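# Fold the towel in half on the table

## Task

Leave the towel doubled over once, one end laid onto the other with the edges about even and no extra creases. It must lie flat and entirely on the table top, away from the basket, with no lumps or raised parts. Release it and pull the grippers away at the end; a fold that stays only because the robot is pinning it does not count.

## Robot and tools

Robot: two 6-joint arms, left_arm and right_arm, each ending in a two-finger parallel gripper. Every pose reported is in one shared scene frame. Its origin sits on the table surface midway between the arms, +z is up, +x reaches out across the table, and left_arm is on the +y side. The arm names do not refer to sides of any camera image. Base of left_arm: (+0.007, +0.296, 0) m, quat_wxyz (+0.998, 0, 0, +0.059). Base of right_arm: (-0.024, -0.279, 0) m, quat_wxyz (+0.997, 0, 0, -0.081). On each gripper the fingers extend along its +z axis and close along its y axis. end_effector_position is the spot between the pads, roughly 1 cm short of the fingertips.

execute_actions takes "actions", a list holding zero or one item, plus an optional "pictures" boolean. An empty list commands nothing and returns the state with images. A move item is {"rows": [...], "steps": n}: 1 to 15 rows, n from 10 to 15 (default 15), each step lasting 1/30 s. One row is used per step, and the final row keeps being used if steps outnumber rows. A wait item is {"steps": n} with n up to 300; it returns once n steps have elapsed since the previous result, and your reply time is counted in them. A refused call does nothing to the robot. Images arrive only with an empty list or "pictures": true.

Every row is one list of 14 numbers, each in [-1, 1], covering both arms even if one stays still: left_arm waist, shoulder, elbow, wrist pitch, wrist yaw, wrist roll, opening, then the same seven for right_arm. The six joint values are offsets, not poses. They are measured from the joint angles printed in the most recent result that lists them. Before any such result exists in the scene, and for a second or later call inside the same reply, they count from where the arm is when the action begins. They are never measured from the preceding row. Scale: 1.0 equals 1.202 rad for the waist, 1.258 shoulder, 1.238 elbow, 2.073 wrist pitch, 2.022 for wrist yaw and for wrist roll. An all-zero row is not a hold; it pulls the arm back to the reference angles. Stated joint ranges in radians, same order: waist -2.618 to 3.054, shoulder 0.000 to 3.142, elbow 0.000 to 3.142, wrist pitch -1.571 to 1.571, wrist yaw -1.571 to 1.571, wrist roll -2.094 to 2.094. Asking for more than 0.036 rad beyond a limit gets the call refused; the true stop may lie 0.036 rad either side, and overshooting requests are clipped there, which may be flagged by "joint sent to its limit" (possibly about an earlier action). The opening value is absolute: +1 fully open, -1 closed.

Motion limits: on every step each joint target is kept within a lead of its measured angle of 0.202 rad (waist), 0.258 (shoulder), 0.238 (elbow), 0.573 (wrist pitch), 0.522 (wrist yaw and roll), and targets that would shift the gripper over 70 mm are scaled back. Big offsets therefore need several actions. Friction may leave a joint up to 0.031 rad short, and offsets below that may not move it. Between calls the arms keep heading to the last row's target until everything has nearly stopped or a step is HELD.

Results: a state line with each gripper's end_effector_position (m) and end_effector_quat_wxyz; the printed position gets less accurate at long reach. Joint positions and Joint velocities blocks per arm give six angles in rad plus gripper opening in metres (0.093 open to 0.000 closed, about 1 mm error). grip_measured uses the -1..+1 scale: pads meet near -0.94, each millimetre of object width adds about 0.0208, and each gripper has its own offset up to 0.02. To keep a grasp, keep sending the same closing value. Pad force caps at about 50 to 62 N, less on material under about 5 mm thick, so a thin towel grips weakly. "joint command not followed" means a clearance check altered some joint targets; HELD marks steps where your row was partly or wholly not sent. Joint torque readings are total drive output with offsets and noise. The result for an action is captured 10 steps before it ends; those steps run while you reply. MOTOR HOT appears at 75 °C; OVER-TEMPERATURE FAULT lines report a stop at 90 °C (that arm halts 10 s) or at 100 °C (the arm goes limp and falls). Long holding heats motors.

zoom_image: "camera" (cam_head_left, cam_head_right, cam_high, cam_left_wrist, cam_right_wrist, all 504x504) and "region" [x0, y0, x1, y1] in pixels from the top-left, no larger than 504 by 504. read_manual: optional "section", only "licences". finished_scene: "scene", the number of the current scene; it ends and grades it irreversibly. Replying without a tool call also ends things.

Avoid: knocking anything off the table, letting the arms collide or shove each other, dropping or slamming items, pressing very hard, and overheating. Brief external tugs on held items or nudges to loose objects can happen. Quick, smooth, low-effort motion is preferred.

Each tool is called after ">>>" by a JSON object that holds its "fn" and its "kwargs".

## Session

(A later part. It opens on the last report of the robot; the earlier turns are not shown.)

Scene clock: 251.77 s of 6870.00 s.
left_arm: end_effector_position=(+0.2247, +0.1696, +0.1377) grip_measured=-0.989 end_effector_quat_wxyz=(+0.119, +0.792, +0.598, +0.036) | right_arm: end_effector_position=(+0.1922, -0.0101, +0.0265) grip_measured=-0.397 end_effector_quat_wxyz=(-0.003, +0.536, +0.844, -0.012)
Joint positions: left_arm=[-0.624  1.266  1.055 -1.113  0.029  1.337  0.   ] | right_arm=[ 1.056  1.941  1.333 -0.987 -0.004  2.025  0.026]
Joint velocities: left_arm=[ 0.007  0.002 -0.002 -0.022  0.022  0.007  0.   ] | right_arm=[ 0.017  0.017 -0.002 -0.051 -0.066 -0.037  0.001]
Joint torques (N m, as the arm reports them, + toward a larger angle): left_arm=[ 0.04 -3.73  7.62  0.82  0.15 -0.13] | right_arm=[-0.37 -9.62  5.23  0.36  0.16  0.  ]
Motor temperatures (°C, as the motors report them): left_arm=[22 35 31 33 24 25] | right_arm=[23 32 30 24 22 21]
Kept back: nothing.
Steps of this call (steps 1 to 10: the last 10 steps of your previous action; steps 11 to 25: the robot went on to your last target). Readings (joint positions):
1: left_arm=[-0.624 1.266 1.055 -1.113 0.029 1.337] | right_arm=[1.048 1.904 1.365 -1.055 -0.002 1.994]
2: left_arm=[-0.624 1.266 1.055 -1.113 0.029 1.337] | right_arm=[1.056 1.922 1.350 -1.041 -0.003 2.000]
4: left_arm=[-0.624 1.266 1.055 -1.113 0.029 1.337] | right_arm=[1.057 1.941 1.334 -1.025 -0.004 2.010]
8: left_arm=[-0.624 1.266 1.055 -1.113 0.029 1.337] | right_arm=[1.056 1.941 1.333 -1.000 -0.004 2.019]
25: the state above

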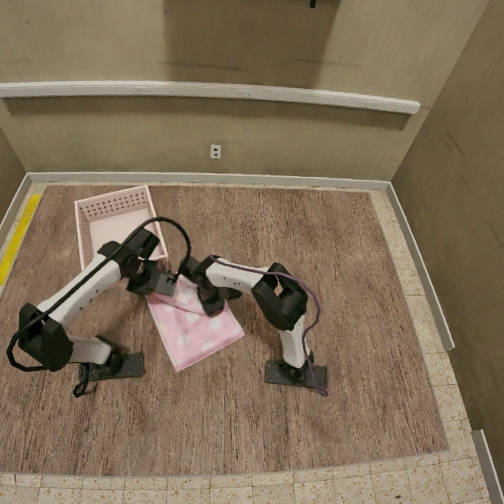

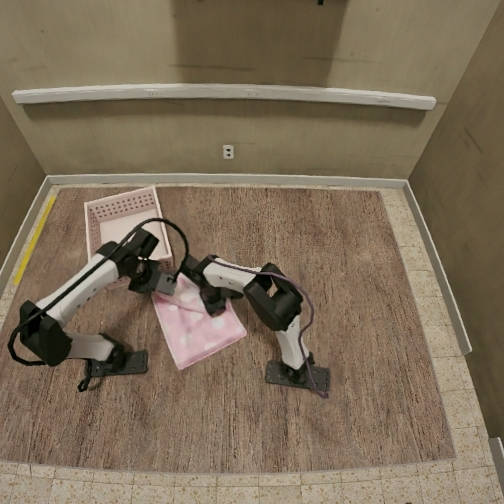

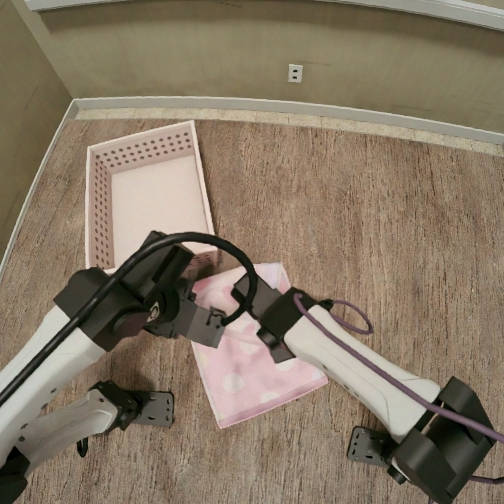

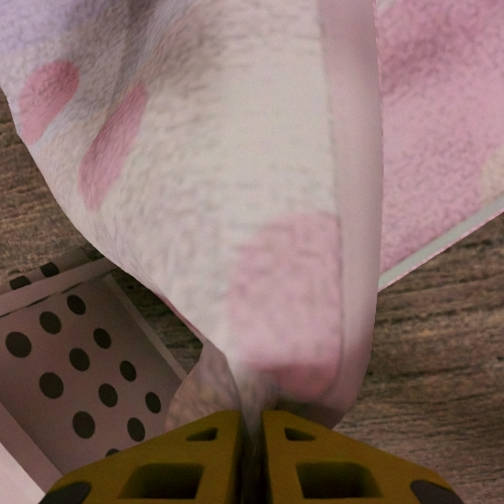

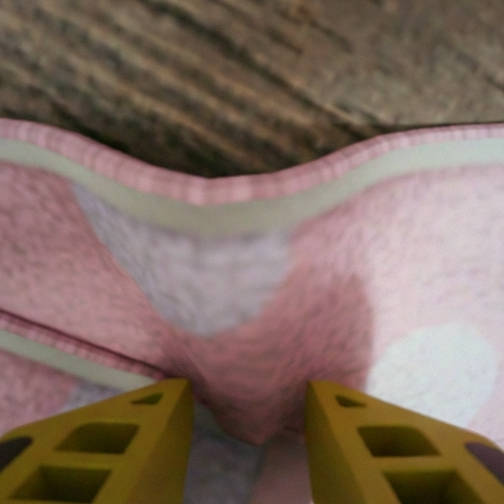

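>>> {"fn": "execute_actions", "kwargs": {"actions": [{"rows":[[0,0,0,0,0,0,-1, 0,0,0,0,0,0,-0.7],[0,0,0,0,0,0,-1, 0,0,0,0,0,0,-1],[0,0,0,0,0,0,-1, 0,0,0,0,0,0,-1],[0,0,0,0,0,0,-1, 0,0,0,0,0,0,-1],[0,0,0,0,0,0,-1, 0,0.005,-0.01,0.01,0,0,-1],[0,0,0,0,0,0,-1, 0,0.01,-0.02,0.02,0,0,-1],[0,0,0,0,0,0,-1, 0,0.015,-0.03,0.03,0,0,-1],[0,0,0,0,0,0,-1, 0,0.02,-0.04,0.03,0,0,-1],[0,0,0,0,0,0,-1, 0,0.025,-0.05,0.03,0,0,-1],[0,0,0,0,0,0,-1, 0,0.033,-0.057,0.03,0,0,-1]],"steps":15}]}}

>>> {"fn": "execute_actions", "kwargs": {"actions": [{"steps":15}], "pictures": true}}

Scene clock: 253.80 s of 6870.00 s.
left_arm: end_effector_position=(+0.2247, +0.1696, +0.1377) grip_measured=-0.989 end_effector_quat_wxyz=(+0.119, +0.792, +0.598, +0.036) | right_arm: end_effector_position=(+0.1923, -0.0099, +0.0265) grip_measured=-0.984 end_effector_quat_wxyz=(-0.003, +0.536, +0.844, -0.011)
Joint positions: left_arm=[-0.624  1.266  1.055 -1.113  0.029  1.337  0.   ] | right_arm=[ 1.056  1.941  1.333 -0.986 -0.004  2.025  0.   ]
Joint velocities: left_arm=[-0.017  0.002 -0.007  0.022 -0.037  0.022  0.   ] | right_arm=[ 0.007  0.002 -0.032  0.066  0.007 -0.022  0.   ]
Joint torques (N m, as the arm reports them, + toward a larger angle): left_arm=[ 0.06 -3.72  7.64  0.81  0.13 -0.14] | right_arm=[ 0.12 -8.01  4.71  0.37  0.11 -0.07]
Motor temperatures (°C, as the motors report them): left_arm=[22 35 31 33 24 25] | right_arm=[23 32 30 24 22 21]
Steps of this call (steps 1 to 15: the robot went on to your last target; steps 16 to 56: nothing new was sent; steps 57 to 61: the first 5 steps of this action). Readings (joint positions):
57: left_arm=[-0.624 1.266 1.055 -1.113 0.029 1.337] | right_arm=[1.056 1.941 1.333 -0.987 -0.004 2.025]
58: left_arm=[-0.624 1.266 1.055 -1.113 0.029 1.337] | right_arm=[1.056 1.941 1.333 -0.987 -0.004 2.025]
60: left_arm=[-0.624 1.266 1.055 -1.113 0.029 1.337] | right_arm=[1.056 1.941 1.333 -0.987 -0.004 2.025]
61: the state above

Scene clock: 254.30 s of 6870.00 s.
left_arm: end_effector_position=(+0.2247, +0.1696, +0.1377) grip_measured=-0.989 end_effector_quat_wxyz=(+0.119, +0.792, +0.598, +0.036) | right_arm: end_effector_position=(+0.1910, -0.0115, +0.0137) grip_measured=-0.985 end_effector_quat_wxyz=(-0.003, +0.536, +0.844, -0.013)
Joint positions: left_arm=[-0.624  1.266  1.055 -1.113  0.029  1.337  0.   ] | right_arm=[ 1.056  1.956  1.298 -0.941 -0.004  2.025  0.   ]
Joint velocities: left_arm=[-0.017  0.012  0.002 -0.022 -0.051 -0.022  0.   ] | right_arm=[ 0.002  0.002 -0.017  0.037  0.051  0.066  0.   ]
Joint torques (N m, as the arm reports them, + toward a larger angle): left_arm=[ 0.05 -3.72  7.65  0.82  0.13 -0.12] | right_arm=[ 0.1  -6.42  2.8   0.39  0.1  -0.08]
Motor temperatures (°C, as the motors report them): left_arm=[22 35 31 33 24 25] | right_arm=[23 32 30 24 22 21]
Kept back: nothing.
Steps of this call (steps 1 to 10: the last 10 steps of your previous action; steps 11 to 15: the robot went on to your last target). Readings (joint positions):
1: left_arm=[-0.624 1.266 1.055 -1.113 0.029 1.337] | right_arm=[1.056 1.941 1.333 -0.983 -0.004 2.025]
2: left_arm=[-0.624 1.266 1.055 -1.113 0.029 1.337] | right_arm=[1.056 1.941 1.330 -0.975 -0.004 2.025]
4: left_arm=[-0.624 1.266 1.055 -1.113 0.029 1.337] | right_arm=[1.056 1.943 1.316 -0.957 -0.004 2.025]
8: left_arm=[-0.624 1.266 1.055 -1.113 0.029 1.337] | right_arm=[1.056 1.956 1.298 -0.941 -0.004 2.025]
15: the state above

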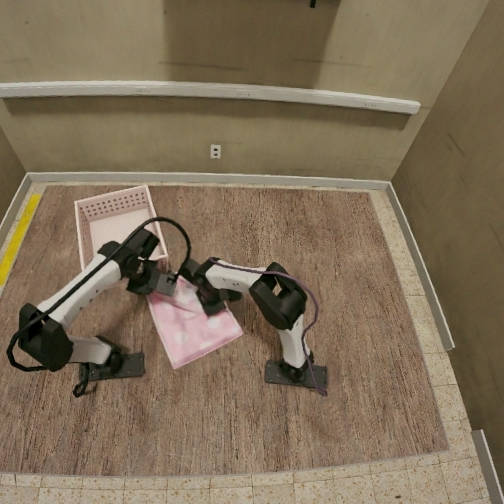

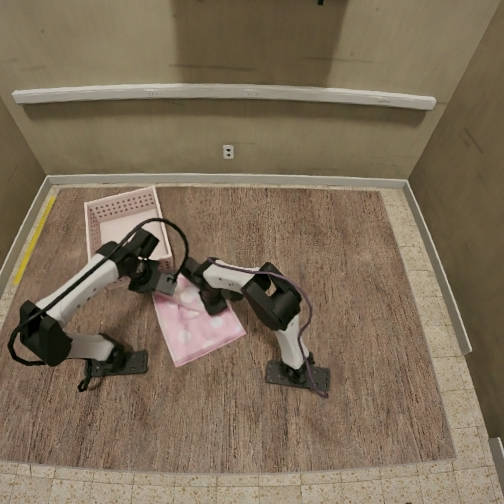

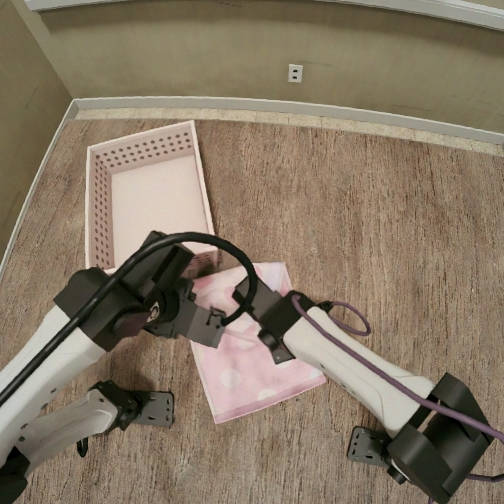

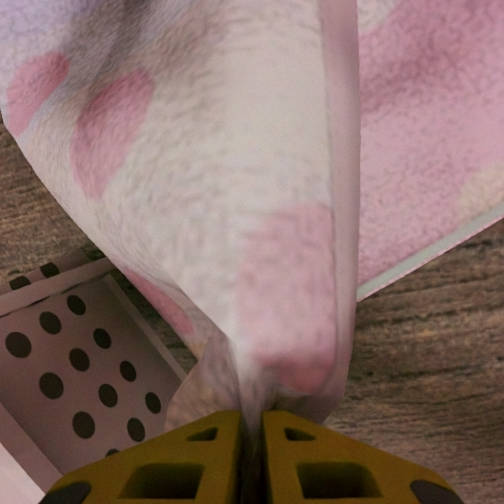

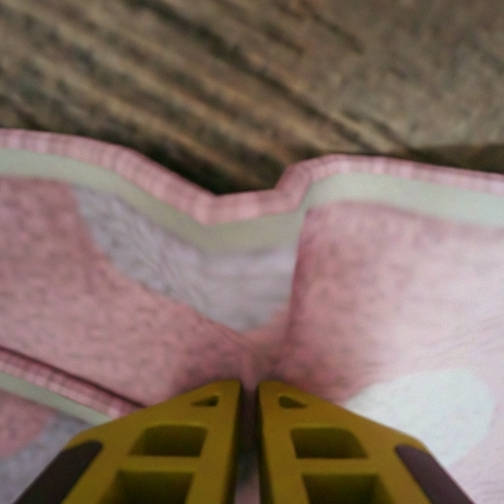

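>>> {"fn": "execute_actions", "kwargs": {"actions": [{"rows":[[0.02,0,0,0,0,0,-1, 0,0.03,-0.03,0.01,0,0,-1],[0.04,0,0,0,0,0,-1, 0,0.04,-0.035,0.01,0,0,-1],[0.06,0,0,0,0,0,-1, 0,0.05,-0.04,0.01,0,0,-1],[0.08,0,0,0,0,0,-1, 0,0.06,-0.045,0.01,0,0,-1],[0.1,0,0,0,0,0,-1, 0,0.07,-0.05,0.01,0,0,-1],[0.12,0,0,0,0,0,-1, 0,0.08,-0.06,0.01,0,0,-1],[0.13,0,0,0,0,0,-1, 0,0.09,-0.07,0.01,0,0,-1],[0.14,0,0,0,0,0,-1, 0,0.1,-0.075,0.01,0,0,-1]],"steps":15}]}}

>>> {"fn": "execute_actions", "kwargs": {"actions": [{"steps":15}], "pictures": true}}

Scene clock: 255.10 s of 6870.00 s.
left_arm: end_effector_position=(+0.2322, +0.1835, +0.1378) grip_measured=-0.989 end_effector_quat_wxyz=(+0.119, +0.771, +0.624, +0.037) | right_arm: end_effector_position=(+0.1907, -0.0119, +0.0116) grip_measured=-0.985 end_effector_quat_wxyz=(-0.004, +0.536, +0.844, -0.016)
Joint positions: left_arm=[-0.556  1.266  1.055 -1.113  0.038  1.337  0.   ] | right_arm=[ 1.056  1.962  1.298 -0.94  -0.004  2.025  0.   ]
Joint velocities: left_arm=[ 0.657 -0.007  0.002  0.022  0.095  0.007  0.   ] | right_arm=[0.012 0.027 0.007 0.051 0.051 0.051 0.   ]
Joint torques (N m, as the arm reports them, + toward a larger angle): left_arm=[ 1.06 -3.66  7.51  0.81 -0.09 -0.11] | right_arm=[ 0.15 -2.35  0.86  0.4   0.12 -0.08]
Motor temperatures (°C, as the motors report them): left_arm=[22 35 31 33 24 25] | right_arm=[23 32 30 24 22 21]
Steps of this call (steps 1 to 15: the robot went on to your last target; steps 16 to 19: nothing new was sent; steps 20 to 24: the first 5 steps of this action). Readings (joint positions):
20: left_arm=[-0.622 1.266 1.055 -1.113 0.030 1.337] | right_arm=[1.056 1.956 1.298 -0.941 -0.004 2.025]
21: left_arm=[-0.614 1.266 1.055 -1.113 0.031 1.337] | right_arm=[1.056 1.956 1.298 -0.941 -0.004 2.025]
23: left_arm=[-0.579 1.266 1.055 -1.113 0.035 1.337] | right_arm=[1.056 1.959 1.298 -0.940 -0.004 2.025]
24: the state above

Scene clock: 255.60 s of 6870.00 s.
left_arm: end_effector_position=(+0.2378, +0.1951, +0.1382) grip_measured=-0.989 end_effector_quat_wxyz=(+0.127, +0.747, +0.652, +0.023) | right_arm: end_effector_position=(+0.1904, -0.0122, +0.0099) grip_measured=-0.985 end_effector_quat_wxyz=(-0.004, +0.536, +0.844, -0.019)
Joint positions: left_arm=[-0.477  1.266  1.055 -1.113  0.08   1.337  0.   ] | right_arm=[ 1.056  1.967  1.298 -0.94  -0.004  2.025  0.   ]
Joint velocities: left_arm=[-0.007 -0.012  0.012 -0.007  0.037 -0.051  0.   ] | right_arm=[ 0.007 -0.007  0.017  0.007 -0.007  0.022  0.   ]
Joint torques (N m, as the arm reports them, + toward a larger angle): left_arm=[ 1.96 -3.76  7.62  0.81 -0.36 -0.12] | right_arm=[ 0.16  0.36 -1.44  0.41  0.12 -0.07]
Motor temperatures (°C, as the motors report them): left_arm=[22 35 31 33 24 25] | right_arm=[23 32 30 24 22 21]
Kept back: nothing.
Steps of this call (steps 1 to 10: the last 10 steps of your previous action; steps 11 to 15: the robot went on to your last target). Readings (joint positions):
1: left_arm=[-0.533 1.266 1.055 -1.113 0.042 1.337] | right_arm=[1.056 1.964 1.298 -0.940 -0.004 2.025]
2: left_arm=[-0.511 1.266 1.055 -1.113 0.046 1.337] | right_arm=[1.056 1.965 1.298 -0.940 -0.004 2.025]
4: left_arm=[-0.483 1.266 1.055 -1.113 0.057 1.337] | right_arm=[1.056 1.967 1.298 -0.940 -0.004 2.025]
8: left_arm=[-0.477 1.266 1.055 -1.113 0.074 1.337] | right_arm=[1.056 1.967 1.298 -0.940 -0.004 2.025]
15: the state above

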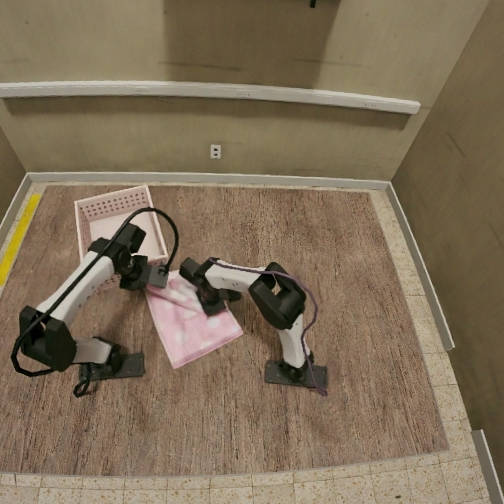

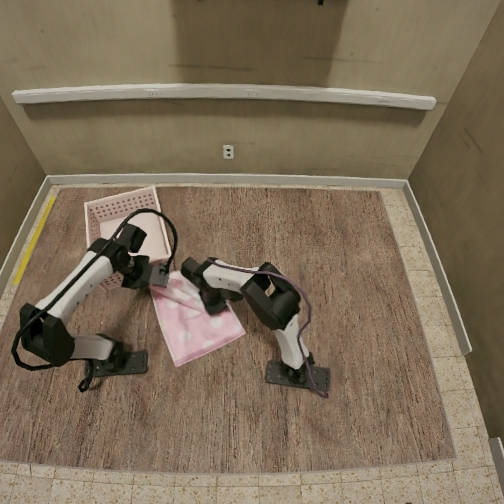

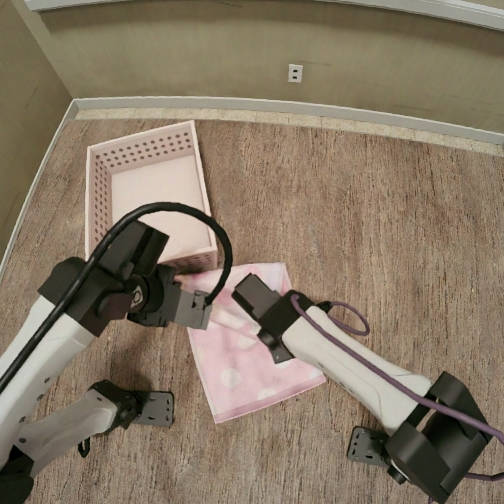

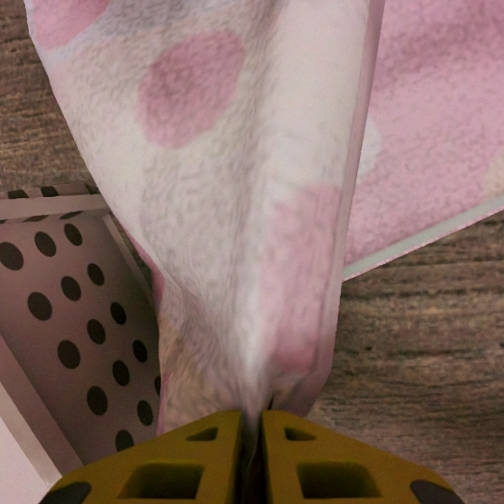

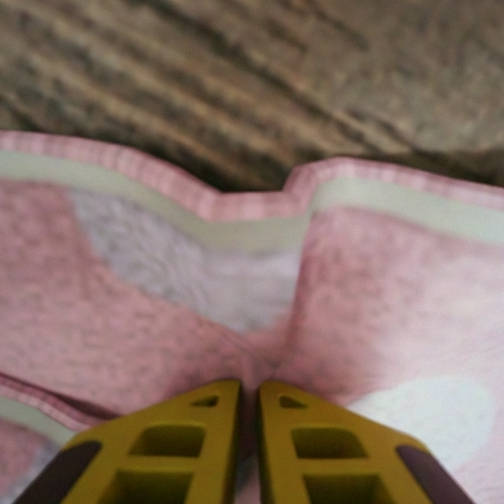

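>>> {"fn": "execute_actions", "kwargs": {"actions": [{"rows":[[0.03,0,0.01,0,-0.03,0,-1, 0,0.09,-0.075,0,0,0,-1],[0.04,0,0.02,0,-0.05,0,-1, 0,0.09,-0.075,0,0,0,-1],[0.05,0,0.03,0,-0.07,0,-1, 0,0.09,-0.075,0,0,0,-1],[0.05,0,0.03,0,-0.07,0,-1, 0,0.09,-0.075,0,0,0,-1],[0.05,0,0.03,0,-0.07,0,-1, 0,0.09,-0.075,0,0,0,-1],[0.05,0,0.03,0,-0.07,0,-1, 0,0.07,-0.06,0,0,0,-1],[0.05,0,0.03,0,-0.07,0,-1, 0,0.055,-0.045,0,0,0,-1],[0.05,0,0.03,0,-0.07,0,-1, 0,0.04,-0.03,0,0,0,-1],[0.05,0,0.03,0,-0.07,0,-1, 0,0.02,-0.015,0,0,0,-1],[0.05,0,0.03,0,-0.07,0,-1, 0,0,0,0,0,0,-1],[0.05,0,0.03,0,-0.07,0,-1, 0,-0.015,0.015,0,0,0,-1]],"steps":15}]}}

>>> {"fn": "execute_actions", "kwargs": {"actions": [{"steps":15}], "pictures": true}}

Scene clock: 256.40 s of 6870.00 s.
left_arm: end_effector_position=(+0.2422, +0.2062, +0.1379) grip_measured=-0.989 end_effector_quat_wxyz=(+0.121, +0.736, +0.665, +0.035) | right_arm: end_effector_position=(+0.1903, -0.0122, +0.0099) grip_measured=-0.985 end_effector_quat_wxyz=(-0.004, +0.536, +0.844, -0.019)
Joint positions: left_arm=[-0.445  1.266  1.055 -1.113  0.056  1.337  0.   ] | right_arm=[ 1.056  1.967  1.298 -0.94  -0.005  2.025  0.   ]
Joint velocities: left_arm=[ 0.105 -0.017 -0.002  0.022 -0.125 -0.095  0.   ] | right_arm=[ 0.022 -0.002 -0.012  0.007 -0.037 -0.022  0.   ]
Joint torques (N m, as the arm reports them, + toward a larger angle): left_arm=[ 1.97 -3.83 10.88  0.81 -0.9  -0.12] | right_arm=[ 0.16  0.32 -1.42  0.2   0.12 -0.07]
Motor temperatures (°C, as the motors report them): left_arm=[22 35 31 33 24 25] | right_arm=[23 32 30 24 22 21]
Steps of this call (steps 1 to 15: the robot went on to your last target; steps 16 to 19: nothing new was sent; steps 20 to 24: the first 5 steps of this action). Readings (joint positions):
20: left_arm=[-0.475 1.266 1.055 -1.113 0.081 1.337] | right_arm=[1.056 1.967 1.298 -0.940 -0.004 2.025]
21: left_arm=[-0.469 1.266 1.055 -1.113 0.078 1.337] | right_arm=[1.056 1.967 1.298 -0.940 -0.004 2.025]
23: left_arm=[-0.451 1.266 1.055 -1.113 0.062 1.337] | right_arm=[1.056 1.967 1.298 -0.940 -0.005 2.025]
24: the state above

Scene clock: 256.90 s of 6870.00 s.
left_arm: end_effector_position=(+0.2455, +0.2155, +0.1377) grip_measured=-0.989 end_effector_quat_wxyz=(+0.110, +0.731, +0.671, +0.055) | right_arm: end_effector_position=(+0.2014, +0.0074, +0.0191) grip_measured=-0.985 end_effector_quat_wxyz=(-0.010, +0.536, +0.844, +0.029)
Joint positions: left_arm=[-0.436  1.266  1.055 -1.113  0.011  1.337  0.   ] | right_arm=[ 1.056  1.951  1.314 -0.877 -0.026  2.025  0.   ]
Joint velocities: left_arm=[-0.007 -0.012 -0.012  0.051  0.037  0.022  0.   ] | right_arm=[ 0.007 -0.012 -0.012 -0.081 -0.037 -0.007  0.   ]
Joint torques (N m, as the arm reports them, + toward a larger angle): left_arm=[ 1.89 -3.77 10.89  0.82 -0.58 -0.11] | right_arm=[ 0.16 -8.94  5.93 -0.29  0.3  -0.08]
Motor temperatures (°C, as the motors report them): left_arm=[22 35 31 33 24 25] | right_arm=[23 32 30 24 22 21]
Kept back: nothing.
Steps of this call (steps 1 to 10: the last 10 steps of your previous action; steps 11 to 15: the robot went on to your last target). Readings (joint positions):
1: left_arm=[-0.443 1.266 1.055 -1.113 0.053 1.337] | right_arm=[1.056 1.967 1.298 -0.940 -0.005 2.025]
2: left_arm=[-0.443 1.266 1.055 -1.113 0.052 1.337] | right_arm=[1.056 1.966 1.298 -0.939 -0.005 2.025]
4: left_arm=[-0.443 1.266 1.055 -1.113 0.050 1.337] | right_arm=[1.056 1.960 1.298 -0.933 -0.008 2.025]
8: left_arm=[-0.441 1.266 1.055 -1.113 0.032 1.337] | right_arm=[1.056 1.951 1.312 -0.894 -0.023 2.025]
15: the state above

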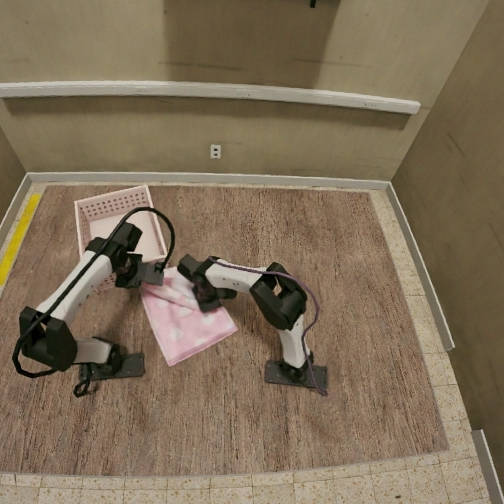

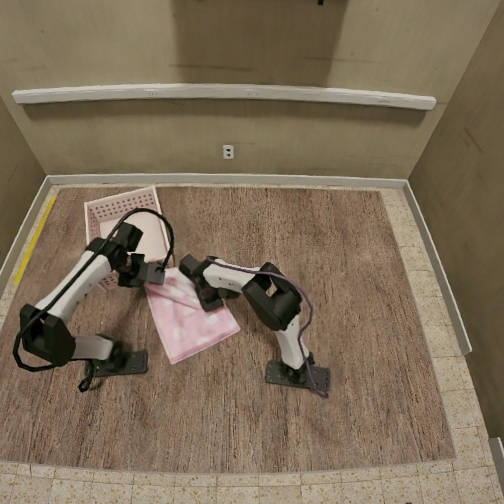

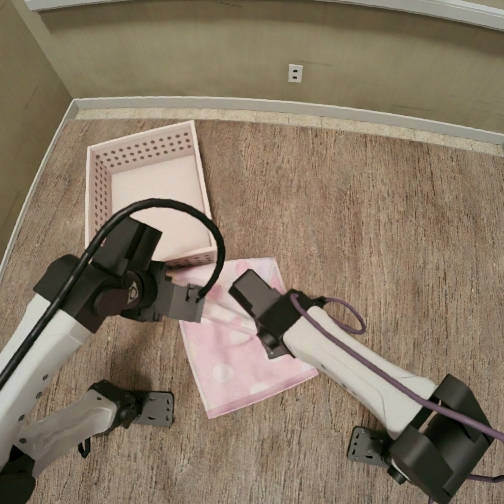

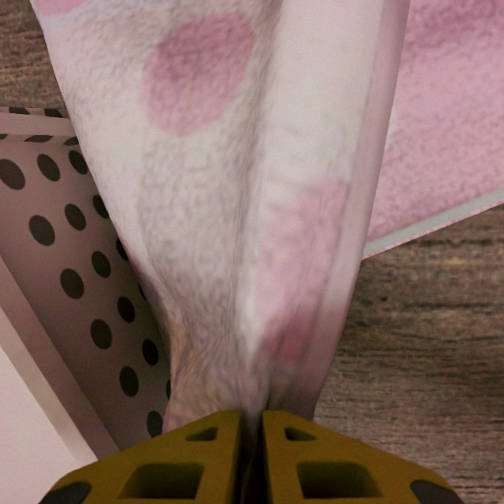

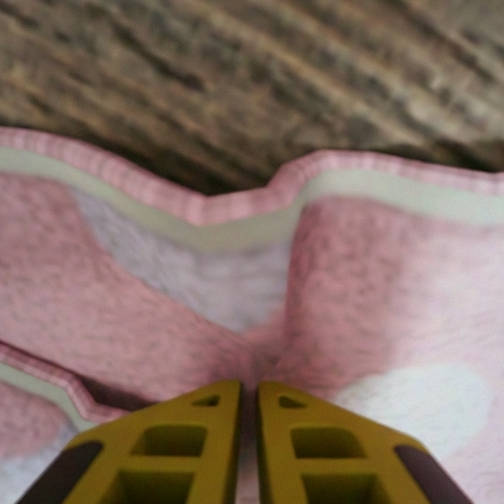

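>>> {"fn": "execute_actions", "kwargs": {"actions": [{"rows":[[-0.04,0.015,0.004,0.008,0,-0.012,-1, -0.018,-0.018,-0.023,0,0.013,-0.011,-1],[-0.08,0.03,0.008,0.016,0,-0.024,-1, -0.037,-0.036,-0.047,0,0.013,-0.022,-1],[-0.115,0.042,0.012,0.023,0,-0.035,-1, -0.055,-0.054,-0.07,0,0.013,-0.033,-1],[-0.147,0.054,0.015,0.029,0,-0.044,-1, -0.073,-0.072,-0.093,0,0.013,-0.044,-1],[-0.178,0.066,0.018,0.035,0,-0.053,-1, -0.092,-0.09,-0.117,0,0.013,-0.055,-1],[-0.21,0.078,0.022,0.041,0,-0.063,-1, -0.11,-0.108,-0.14,0,0.013,-0.065,-1],[-0.241,0.089,0.025,0.047,0,-0.072,-1, -0.128,-0.126,-0.163,0,0.013,-0.076,-1],[-0.272,0.1,0.028,0.054,0,-0.081,-1, -0.146,-0.144,-0.186,0,0.013,-0.087,-1],[-0.304,0.112,0.032,0.06,0,-0.09,-1, -0.165,-0.162,-0.21,0,0.013,-0.098,-1],[-0.335,0.124,0.035,0.066,0,-0.1,-1, -0.183,-0.18,-0.233,0.003,0.013,-0.109,-1]],"steps":15}]}}

>>> {"fn": "execute_actions", "kwargs": {"actions": [{"rows":[[0,0,0,0,0,0,-1, 0,0,0,0,0,0,-0.6],[0,0,0,0,0,0,-1, 0,0,0,0,0,0,-0.2],[0,0,0,0,0,0,-1, 0,0,0,0,0,0,0.2],[0,0,0,0,0,0,-1, 0,-0.02,0.03,-0.03,0,0,0.2],[0,0,0,0,0,0,-1, 0,-0.04,0.06,-0.06,0,0,0.2]],"steps":15}]}}

>>> {"fn": "execute_actions", "kwargs": {"actions": [{"steps":20}], "pictures": true}}

Scene clock: 258.10 s of 6870.00 s.
left_arm: end_effector_position=(+0.2367, +0.1788, +0.1306) grip_measured=-0.989 end_effector_quat_wxyz=(+0.109, +0.764, +0.634, +0.041) | right_arm: end_effector_position=(+0.2088, -0.0102, +0.0232) grip_measured=-0.985 end_effector_quat_wxyz=(-0.007, +0.537, +0.843, +0.044)
Joint positions: left_arm=[-0.581  1.302  1.055 -1.09   0.013  1.291  0.   ] | right_arm=[ 1.008  1.892  1.247 -0.842 -0.028  1.98   0.   ]
Joint velocities: left_arm=[-1.126  0.457 -0.002  0.315 -0.022 -0.374  0.   ] | right_arm=[-0.681 -0.647 -0.838 -0.022  0.066 -0.33   0.   ]
Joint torques (N m, as the arm reports them, + toward a larger angle): left_arm=[-0.04 -2.31  9.55  0.87  0.07 -0.18] | right_arm=[-1.6  -9.55  3.71  0.09  0.33 -0.12]
Motor temperatures (°C, as the motors report them): left_arm=[22 34 31 33 24 25] | right_arm=[23 33 30 24 22 21]
Steps of this call (steps 1 to 15: the robot went on to your last target; steps 16 to 31: nothing new was sent; steps 32 to 36: the first 5 steps of this action). Readings (joint positions):
32: left_arm=[-0.444 1.266 1.055 -1.113 0.010 1.334] | right_arm=[1.056 1.950 1.314 -0.870 -0.028 2.023]
33: left_arm=[-0.467 1.269 1.055 -1.112 0.012 1.326] | right_arm=[1.052 1.944 1.309 -0.859 -0.028 2.016]
35: left_arm=[-0.541 1.287 1.055 -1.099 0.013 1.304] | right_arm=[1.029 1.914 1.274 -0.842 -0.028 1.994]
36: the state above

Scene clock: 258.60 s of 6870.00 s.
left_arm: end_effector_position=(+0.2194, +0.1054, +0.1124) grip_measured=-0.989 end_effector_quat_wxyz=(+0.116, +0.804, +0.584, +0.018) | right_arm: end_effector_position=(+0.2025, -0.0957, +0.0238) grip_measured=+0.164 end_effector_quat_wxyz=(-0.008, +0.550, +0.835, +0.000)
Joint positions: left_arm=[-0.839  1.414  1.07  -0.993  0.016  1.162  0.   ] | right_arm=[ 0.835  1.739  1.058 -0.894 -0.016  1.836  0.053]
Joint velocities: left_arm=[ 0.017 -0.017 -0.002  0.022  0.051 -0.022  0.   ] | right_arm=[ 0.002 -0.056  0.315 -0.769 -0.022  0.007  0.067]
Joint torques (N m, as the arm reports them, + toward a larger angle): left_arm=[ 0.04 -5.13  7.5   0.79  0.14 -0.11] | right_arm=[  0.15 -10.38   8.96   0.41   0.09  -0.06]
Motor temperatures (°C, as the motors report them): left_arm=[22 34 31 33 24 25] | right_arm=[23 33 30 24 22 21]
Steps of this call (steps 1 to 10: the last 10 steps of your previous action; steps 11 to 15: the first 5 steps of this action, its rows measured from where the robot was after step 10). Readings (joint positions):
10: left_arm=[-0.839 1.414 1.070 -0.995 0.016 1.163] | right_arm=[0.835 1.741 1.048 -0.868 -0.016 1.837]
11: left_arm=[-0.839 1.414 1.070 -0.993 0.016 1.162] | right_arm=[0.835 1.741 1.048 -0.868 -0.016 1.836]
12: left_arm=[-0.839 1.414 1.070 -0.993 0.016 1.162] | right_arm=[0.835 1.741 1.048 -0.868 -0.016 1.836]
14: left_arm=[-0.839 1.414 1.070 -0.993 0.016 1.162] | right_arm=[0.835 1.741 1.049 -0.874 -0.016 1.836]
15: the state above

Scene clock: 259.27 s of 6870.00 s.
left_arm: end_effector_position=(+0.2194, +0.1054, +0.1124) grip_measured=-0.989 end_effector_quat_wxyz=(+0.116, +0.804, +0.584, +0.018) | right_arm: end_effector_position=(+0.1993, -0.0982, +0.0426) grip_measured=+0.197 end_effector_quat_wxyz=(-0.010, +0.550, +0.835, -0.005)
Joint positions: left_arm=[-0.839  1.414  1.07  -0.993  0.016  1.162  0.   ] | right_arm=[ 0.835  1.705  1.099 -0.98  -0.016  1.836  0.055]
Joint velocities: left_arm=[-0.007  0.012 -0.002 -0.007 -0.037 -0.051  0.   ] | right_arm=[ 0.007  0.007 -0.002 -0.037  0.022 -0.007  0.   ]
Joint torques (N m, as the arm reports them, + toward a larger angle): left_arm=[ 0.04 -5.19  7.63  0.79  0.11 -0.11] | right_arm=[ 0.15 -7.7   7.39  0.13  0.11 -0.06]
Motor temperatures (°C, as the motors report them): left_arm=[22 34 31 33 24 25] | right_arm=[23 33 30 24 22 21]
Kept back: nothing.
Steps of this call (steps 1 to 10: the last 10 steps of your previous action; steps 11 to 20: the robot went on to your last target). Readings (joint positions):
1: left_arm=[-0.839 1.414 1.070 -0.993 0.016 1.162] | right_arm=[0.835 1.734 1.068 -0.916 -0.016 1.836]
2: left_arm=[-0.839 1.414 1.070 -0.993 0.016 1.162] | right_arm=[0.835 1.726 1.078 -0.930 -0.016 1.836]
4: left_arm=[-0.839 1.414 1.070 -0.993 0.016 1.162] | right_arm=[0.835 1.711 1.093 -0.947 -0.016 1.836]
8: left_arm=[-0.839 1.414 1.070 -0.993 0.016 1.162] | right_arm=[0.835 1.705 1.099 -0.964 -0.016 1.836]
20: the state above

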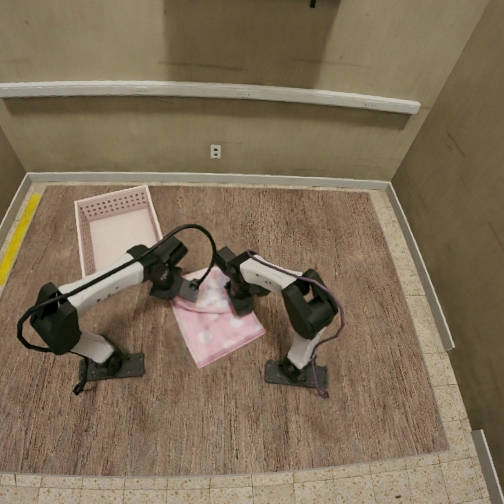

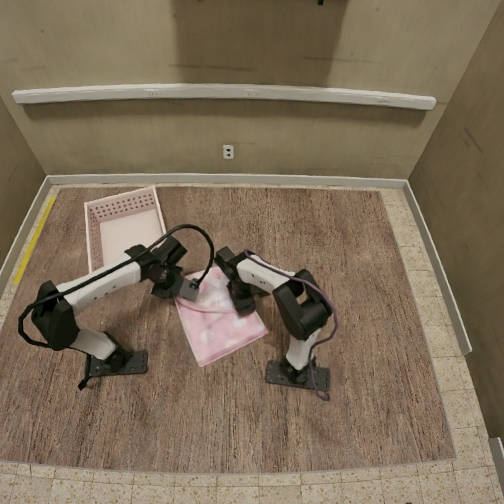

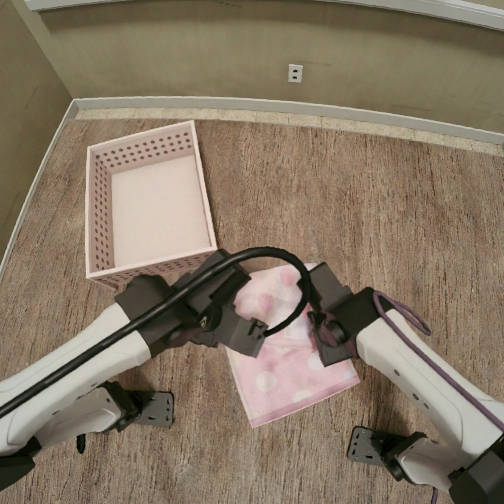

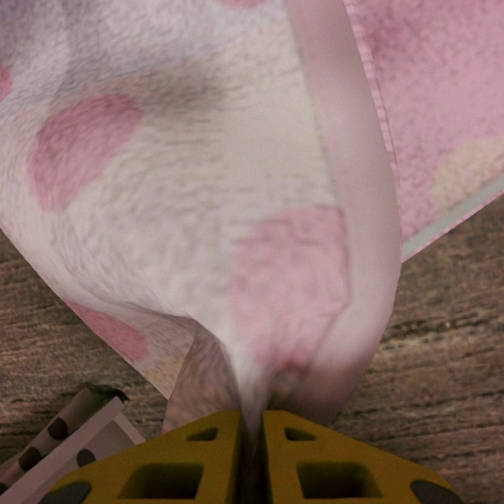

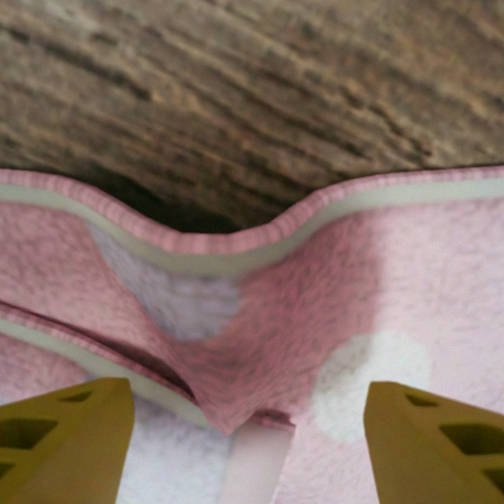

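>>> {"fn": "execute_actions", "kwargs": {"actions": [{"rows":[[0,0,0,0,0,0,-1, 0.06,0.036,0.025,-0.022,0,0.035,-0.316]],"steps":15}]}}

>>> {"fn": "execute_actions", "kwargs": {"actions": [{"steps":20}], "pictures": true}}

Scene clock: 261.10 s of 6870.00 s.
left_arm: end_effector_position=(+0.2194, +0.1054, +0.1124) grip_measured=-0.989 end_effector_quat_wxyz=(+0.116, +0.804, +0.584, +0.018) | right_arm: end_effector_position=(+0.1829, -0.0877, +0.0353) grip_measured=-0.312 end_effector_quat_wxyz=(-0.015, +0.539, +0.841, -0.028)
Joint positions: left_arm=[-0.839  1.414  1.07  -0.993  0.016  1.162  0.   ] | right_arm=[ 0.902  1.738  1.104 -1.    -0.015  1.878  0.03 ]
Joint velocities: left_arm=[ 0.007 -0.017 -0.007 -0.022 -0.051 -0.007  0.   ] | right_arm=[ 0.203  0.12  -0.012 -0.051 -0.081  0.11  -0.003]
Joint torques (N m, as the arm reports them, + toward a larger angle): left_arm=[ 0.04 -5.15  7.59  0.8   0.12 -0.12] | right_arm=[-0.35 -6.42  7.43  0.    0.14 -0.01]
Motor temperatures (°C, as the motors report them): left_arm=[22 34 31 33 24 25] | right_arm=[23 33 30 24 22 21]
Steps of this call (steps 1 to 15: the robot went on to your last target; steps 16 to 50: nothing new was sent; steps 51 to 55: the first 5 steps of this action). Readings (joint positions):
51: left_arm=[-0.839 1.414 1.070 -0.993 0.016 1.162] | right_arm=[0.843 1.709 1.101 -0.985 -0.013 1.847]
52: left_arm=[-0.839 1.414 1.070 -0.993 0.016 1.162] | right_arm=[0.859 1.716 1.104 -0.991 -0.013 1.857]
54: left_arm=[-0.839 1.414 1.070 -0.993 0.016 1.162] | right_arm=[0.892 1.732 1.104 -0.997 -0.013 1.873]
55: the state above

Scene clock: 261.77 s of 6870.00 s.
left_arm: end_effector_position=(+0.2194, +0.1054, +0.1124) grip_measured=-0.989 end_effector_quat_wxyz=(+0.116, +0.804, +0.584, +0.018) | right_arm: end_effector_position=(+0.1797, -0.0889, +0.0344) grip_measured=-0.313 end_effector_quat_wxyz=(-0.017, +0.546, +0.837, -0.036)
Joint positions: left_arm=[-0.839  1.414  1.07  -0.993  0.016  1.162  0.   ] | right_arm=[ 0.906  1.742  1.104 -1.012 -0.015  1.899  0.03 ]
Joint velocities: left_arm=[-0.007 -0.017 -0.007  0.022  0.081  0.007  0.   ] | right_arm=[ 0.017  0.007  0.012  0.022 -0.007  0.022 -0.   ]
Joint torques (N m, as the arm reports them, + toward a larger angle): left_arm=[ 0.02 -5.14  7.65  0.8   0.11 -0.13] | right_arm=[ 0.26 -6.08  7.4  -0.06  0.1   0.01]
Motor temperatures (°C, as the motors report them): left_arm=[22 34 31 33 24 25] | right_arm=[23 33 30 24 22 21]
Kept back: nothing.
Steps of this call (steps 1 to 10: the last 10 steps of your previous action; steps 11 to 20: the robot went on to your last target). Readings (joint positions):
1: left_arm=[-0.839 1.414 1.070 -0.993 0.016 1.162] | right_arm=[0.906 1.741 1.104 -1.003 -0.015 1.883]
2: left_arm=[-0.839 1.414 1.070 -0.993 0.016 1.162] | right_arm=[0.906 1.742 1.104 -1.005 -0.015 1.886]
4: left_arm=[-0.839 1.414 1.070 -0.993 0.016 1.162] | right_arm=[0.906 1.742 1.104 -1.008 -0.015 1.891]
8: left_arm=[-0.839 1.414 1.070 -0.993 0.016 1.162] | right_arm=[0.906 1.742 1.104 -1.011 -0.015 1.896]
20: the state above

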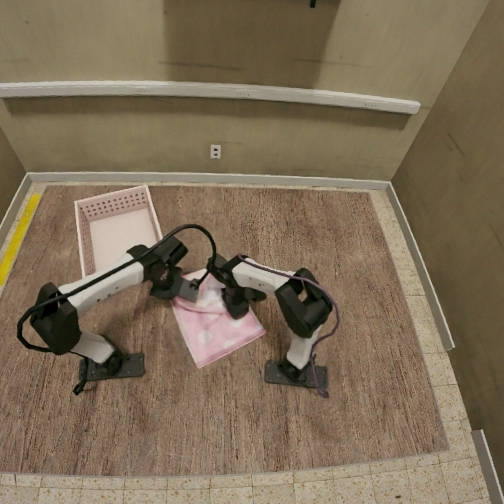

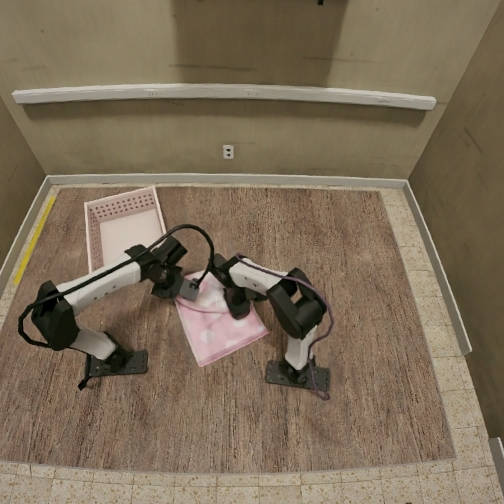

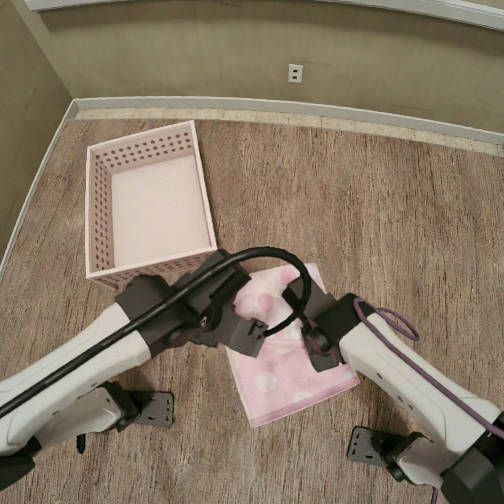

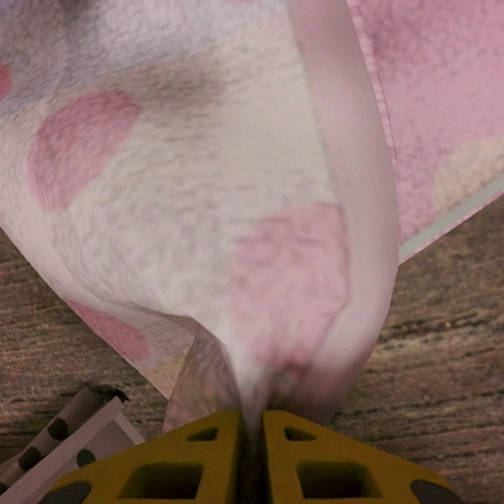

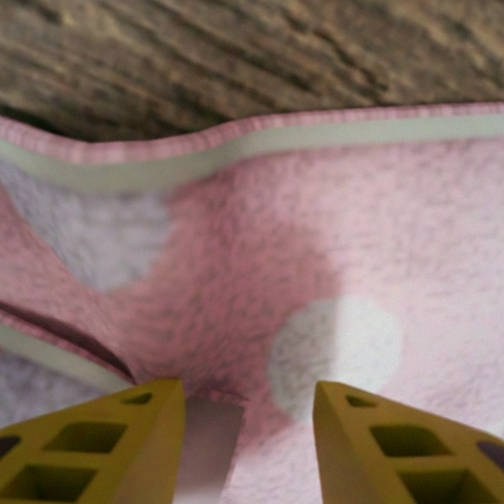

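>>> {"fn": "execute_actions", "kwargs": {"actions": [{"rows":[[0,0,0,0,0,0,-1, 0,0.005,-0.015,0.007,0,0,-0.316],[0,0,0,0,0,0,-1, 0,0.01,-0.025,0.014,0,0,-0.316],[0,0,0,0,0,0,-1, 0,0.015,-0.033,0.021,0,0,-0.316],[0,0,0,0,0,0,-1, 0,0.02,-0.041,0.028,0,0,-0.316],[0,0,0,0,0,0,-1, 0,0.025,-0.049,0.035,0,0,-0.316],[0,0,0,0,0,0,-1, 0,0.03,-0.057,0.04,0,0,-0.316],[0,0,0,0,0,0,-1, 0,0.04,-0.064,0.04,0,0,-0.316],[0.02,0,0,0,0,0,-1, 0,0.05,-0.07,0.04,0,0,-0.316],[0.04,0,0,0,0,0,-1, 0,0.05,-0.07,0.04,0,0,-0.316],[0.06,0,0,0,0,0,-1, 0,0.05,-0.07,0.04,0,0,-0.316],[0.08,0,0,0,0,0,-1, 0,0.05,-0.07,0.04,0,0,-0.316],[0.1,0,0,0,0,0,-1, 0,0.05,-0.07,0.04,0,0,-0.316],[0.12,0,0,0,0,0,-1, 0,0.05,-0.07,0.04,0,0,-0.316],[0.14,0,0,0,0,0,-1, 0,0.05,-0.07,0.04,0,0,-0.316]],"steps":15}]}}

>>> {"fn": "execute_actions", "kwargs": {"actions": [{"steps":20}], "pictures": true}}

Scene clock: 263.00 s of 6870.00 s.
left_arm: end_effector_position=(+0.2194, +0.1054, +0.1124) grip_measured=-0.989 end_effector_quat_wxyz=(+0.116, +0.804, +0.584, +0.018) | right_arm: end_effector_position=(+0.1798, -0.0887, +0.0295) grip_measured=-0.313 end_effector_quat_wxyz=(-0.016, +0.546, +0.837, -0.033)
Joint positions: left_arm=[-0.839  1.414  1.07  -0.993  0.016  1.162  0.   ] | right_arm=[ 0.906  1.744  1.087 -0.985 -0.015  1.9    0.03 ]
Joint velocities: left_arm=[-0.002 -0.017  0.002 -0.037  0.051  0.007  0.   ] | right_arm=[-0.007  0.09  -0.247  0.286 -0.007  0.037 -0.001]
Joint torques (N m, as the arm reports them, + toward a larger angle): left_arm=[ 0.03 -5.14  7.64  0.8   0.11 -0.13] | right_arm=[ 0.15 -4.81  3.37  0.16  0.12 -0.07]
Motor temperatures (°C, as the motors report them): left_arm=[22 34 31 33 24 25] | right_arm=[23 33 31 24 22 21]
Steps of this call (steps 1 to 15: the robot went on to your last target; steps 16 to 32: nothing new was sent; steps 33 to 37: the first 5 steps of this action). Readings (joint positions):
33: left_arm=[-0.839 1.414 1.070 -0.993 0.016 1.162] | right_arm=[0.906 1.742 1.104 -1.012 -0.015 1.900]
34: left_arm=[-0.839 1.414 1.070 -0.993 0.016 1.162] | right_arm=[0.906 1.742 1.104 -1.010 -0.015 1.900]
36: left_arm=[-0.839 1.414 1.070 -0.993 0.016 1.162] | right_arm=[0.906 1.742 1.095 -0.994 -0.015 1.900]
37: the state above

Scene clock: 263.67 s of 6870.00 s.
left_arm: end_effector_position=(+0.2433, +0.1343, +0.1128) grip_measured=-0.989 end_effector_quat_wxyz=(+0.121, +0.758, +0.641, +0.010) | right_arm: end_effector_position=(+0.1754, -0.0911, +0.0121) grip_measured=-0.313 end_effector_quat_wxyz=(-0.023, +0.546, +0.836, -0.044)
Joint positions: left_arm=[-0.687  1.414  1.07  -0.989  0.053  1.162  0.   ] | right_arm=[ 0.906  1.779  1.05  -0.938 -0.023  1.9    0.03 ]
Joint velocities: left_arm=[-0.007  0.022 -0.002  0.066  0.007 -0.037  0.   ] | right_arm=[-0.002  0.007 -0.007 -0.007  0.022 -0.037  0.001]
Joint torques (N m, as the arm reports them, + toward a larger angle): left_arm=[ 1.48 -5.18  7.66  0.78 -0.25 -0.12] | right_arm=[ 0.16 -4.76  2.83  0.15  0.17 -0.07]
Motor temperatures (°C, as the motors report them): left_arm=[22 34 31 33 24 25] | right_arm=[23 33 30 24 22 21]
Kept back: nothing.
Steps of this call (steps 1 to 10: the last 10 steps of your previous action; steps 11 to 20: the robot went on to your last target). Readings (joint positions):
1: left_arm=[-0.839 1.414 1.070 -0.993 0.016 1.162] | right_arm=[0.906 1.749 1.077 -0.976 -0.015 1.900]
2: left_arm=[-0.839 1.414 1.070 -0.993 0.016 1.162] | right_arm=[0.906 1.756 1.067 -0.968 -0.015 1.900]
4: left_arm=[-0.830 1.414 1.070 -0.993 0.018 1.162] | right_arm=[0.906 1.776 1.051 -0.958 -0.015 1.900]
8: left_arm=[-0.748 1.414 1.070 -0.993 0.024 1.162] | right_arm=[0.906 1.779 1.050 -0.952 -0.015 1.900]
20: the state above

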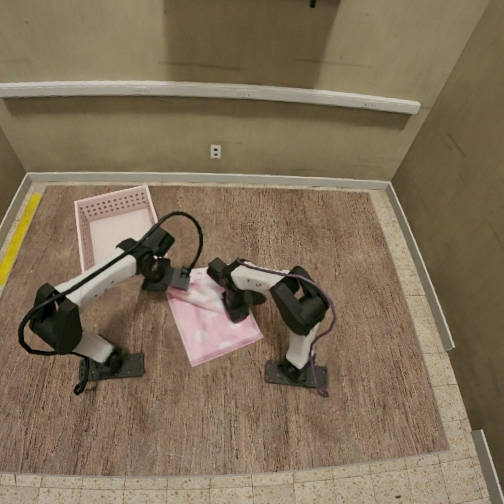

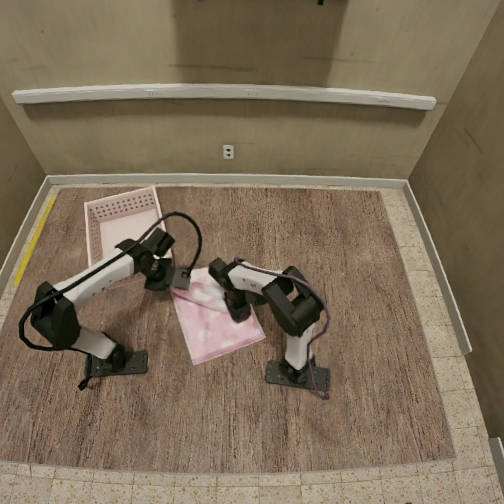

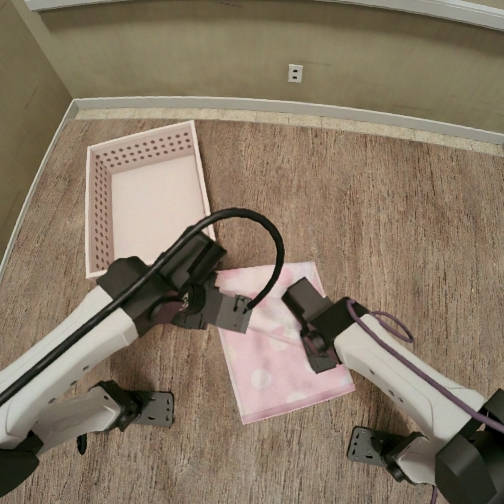

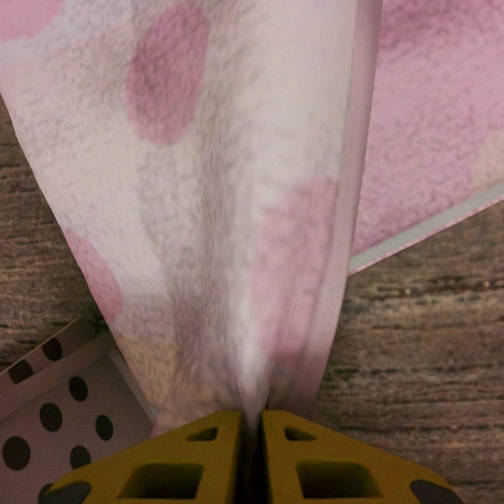

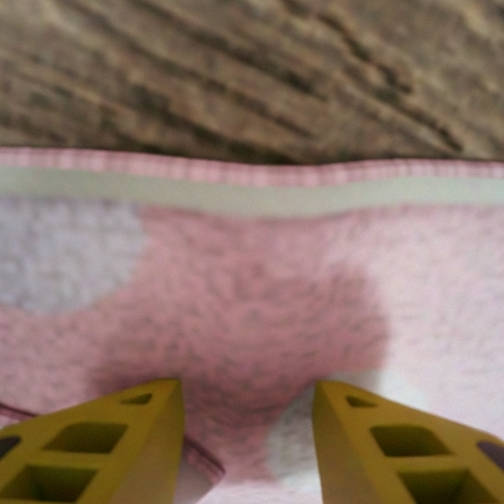

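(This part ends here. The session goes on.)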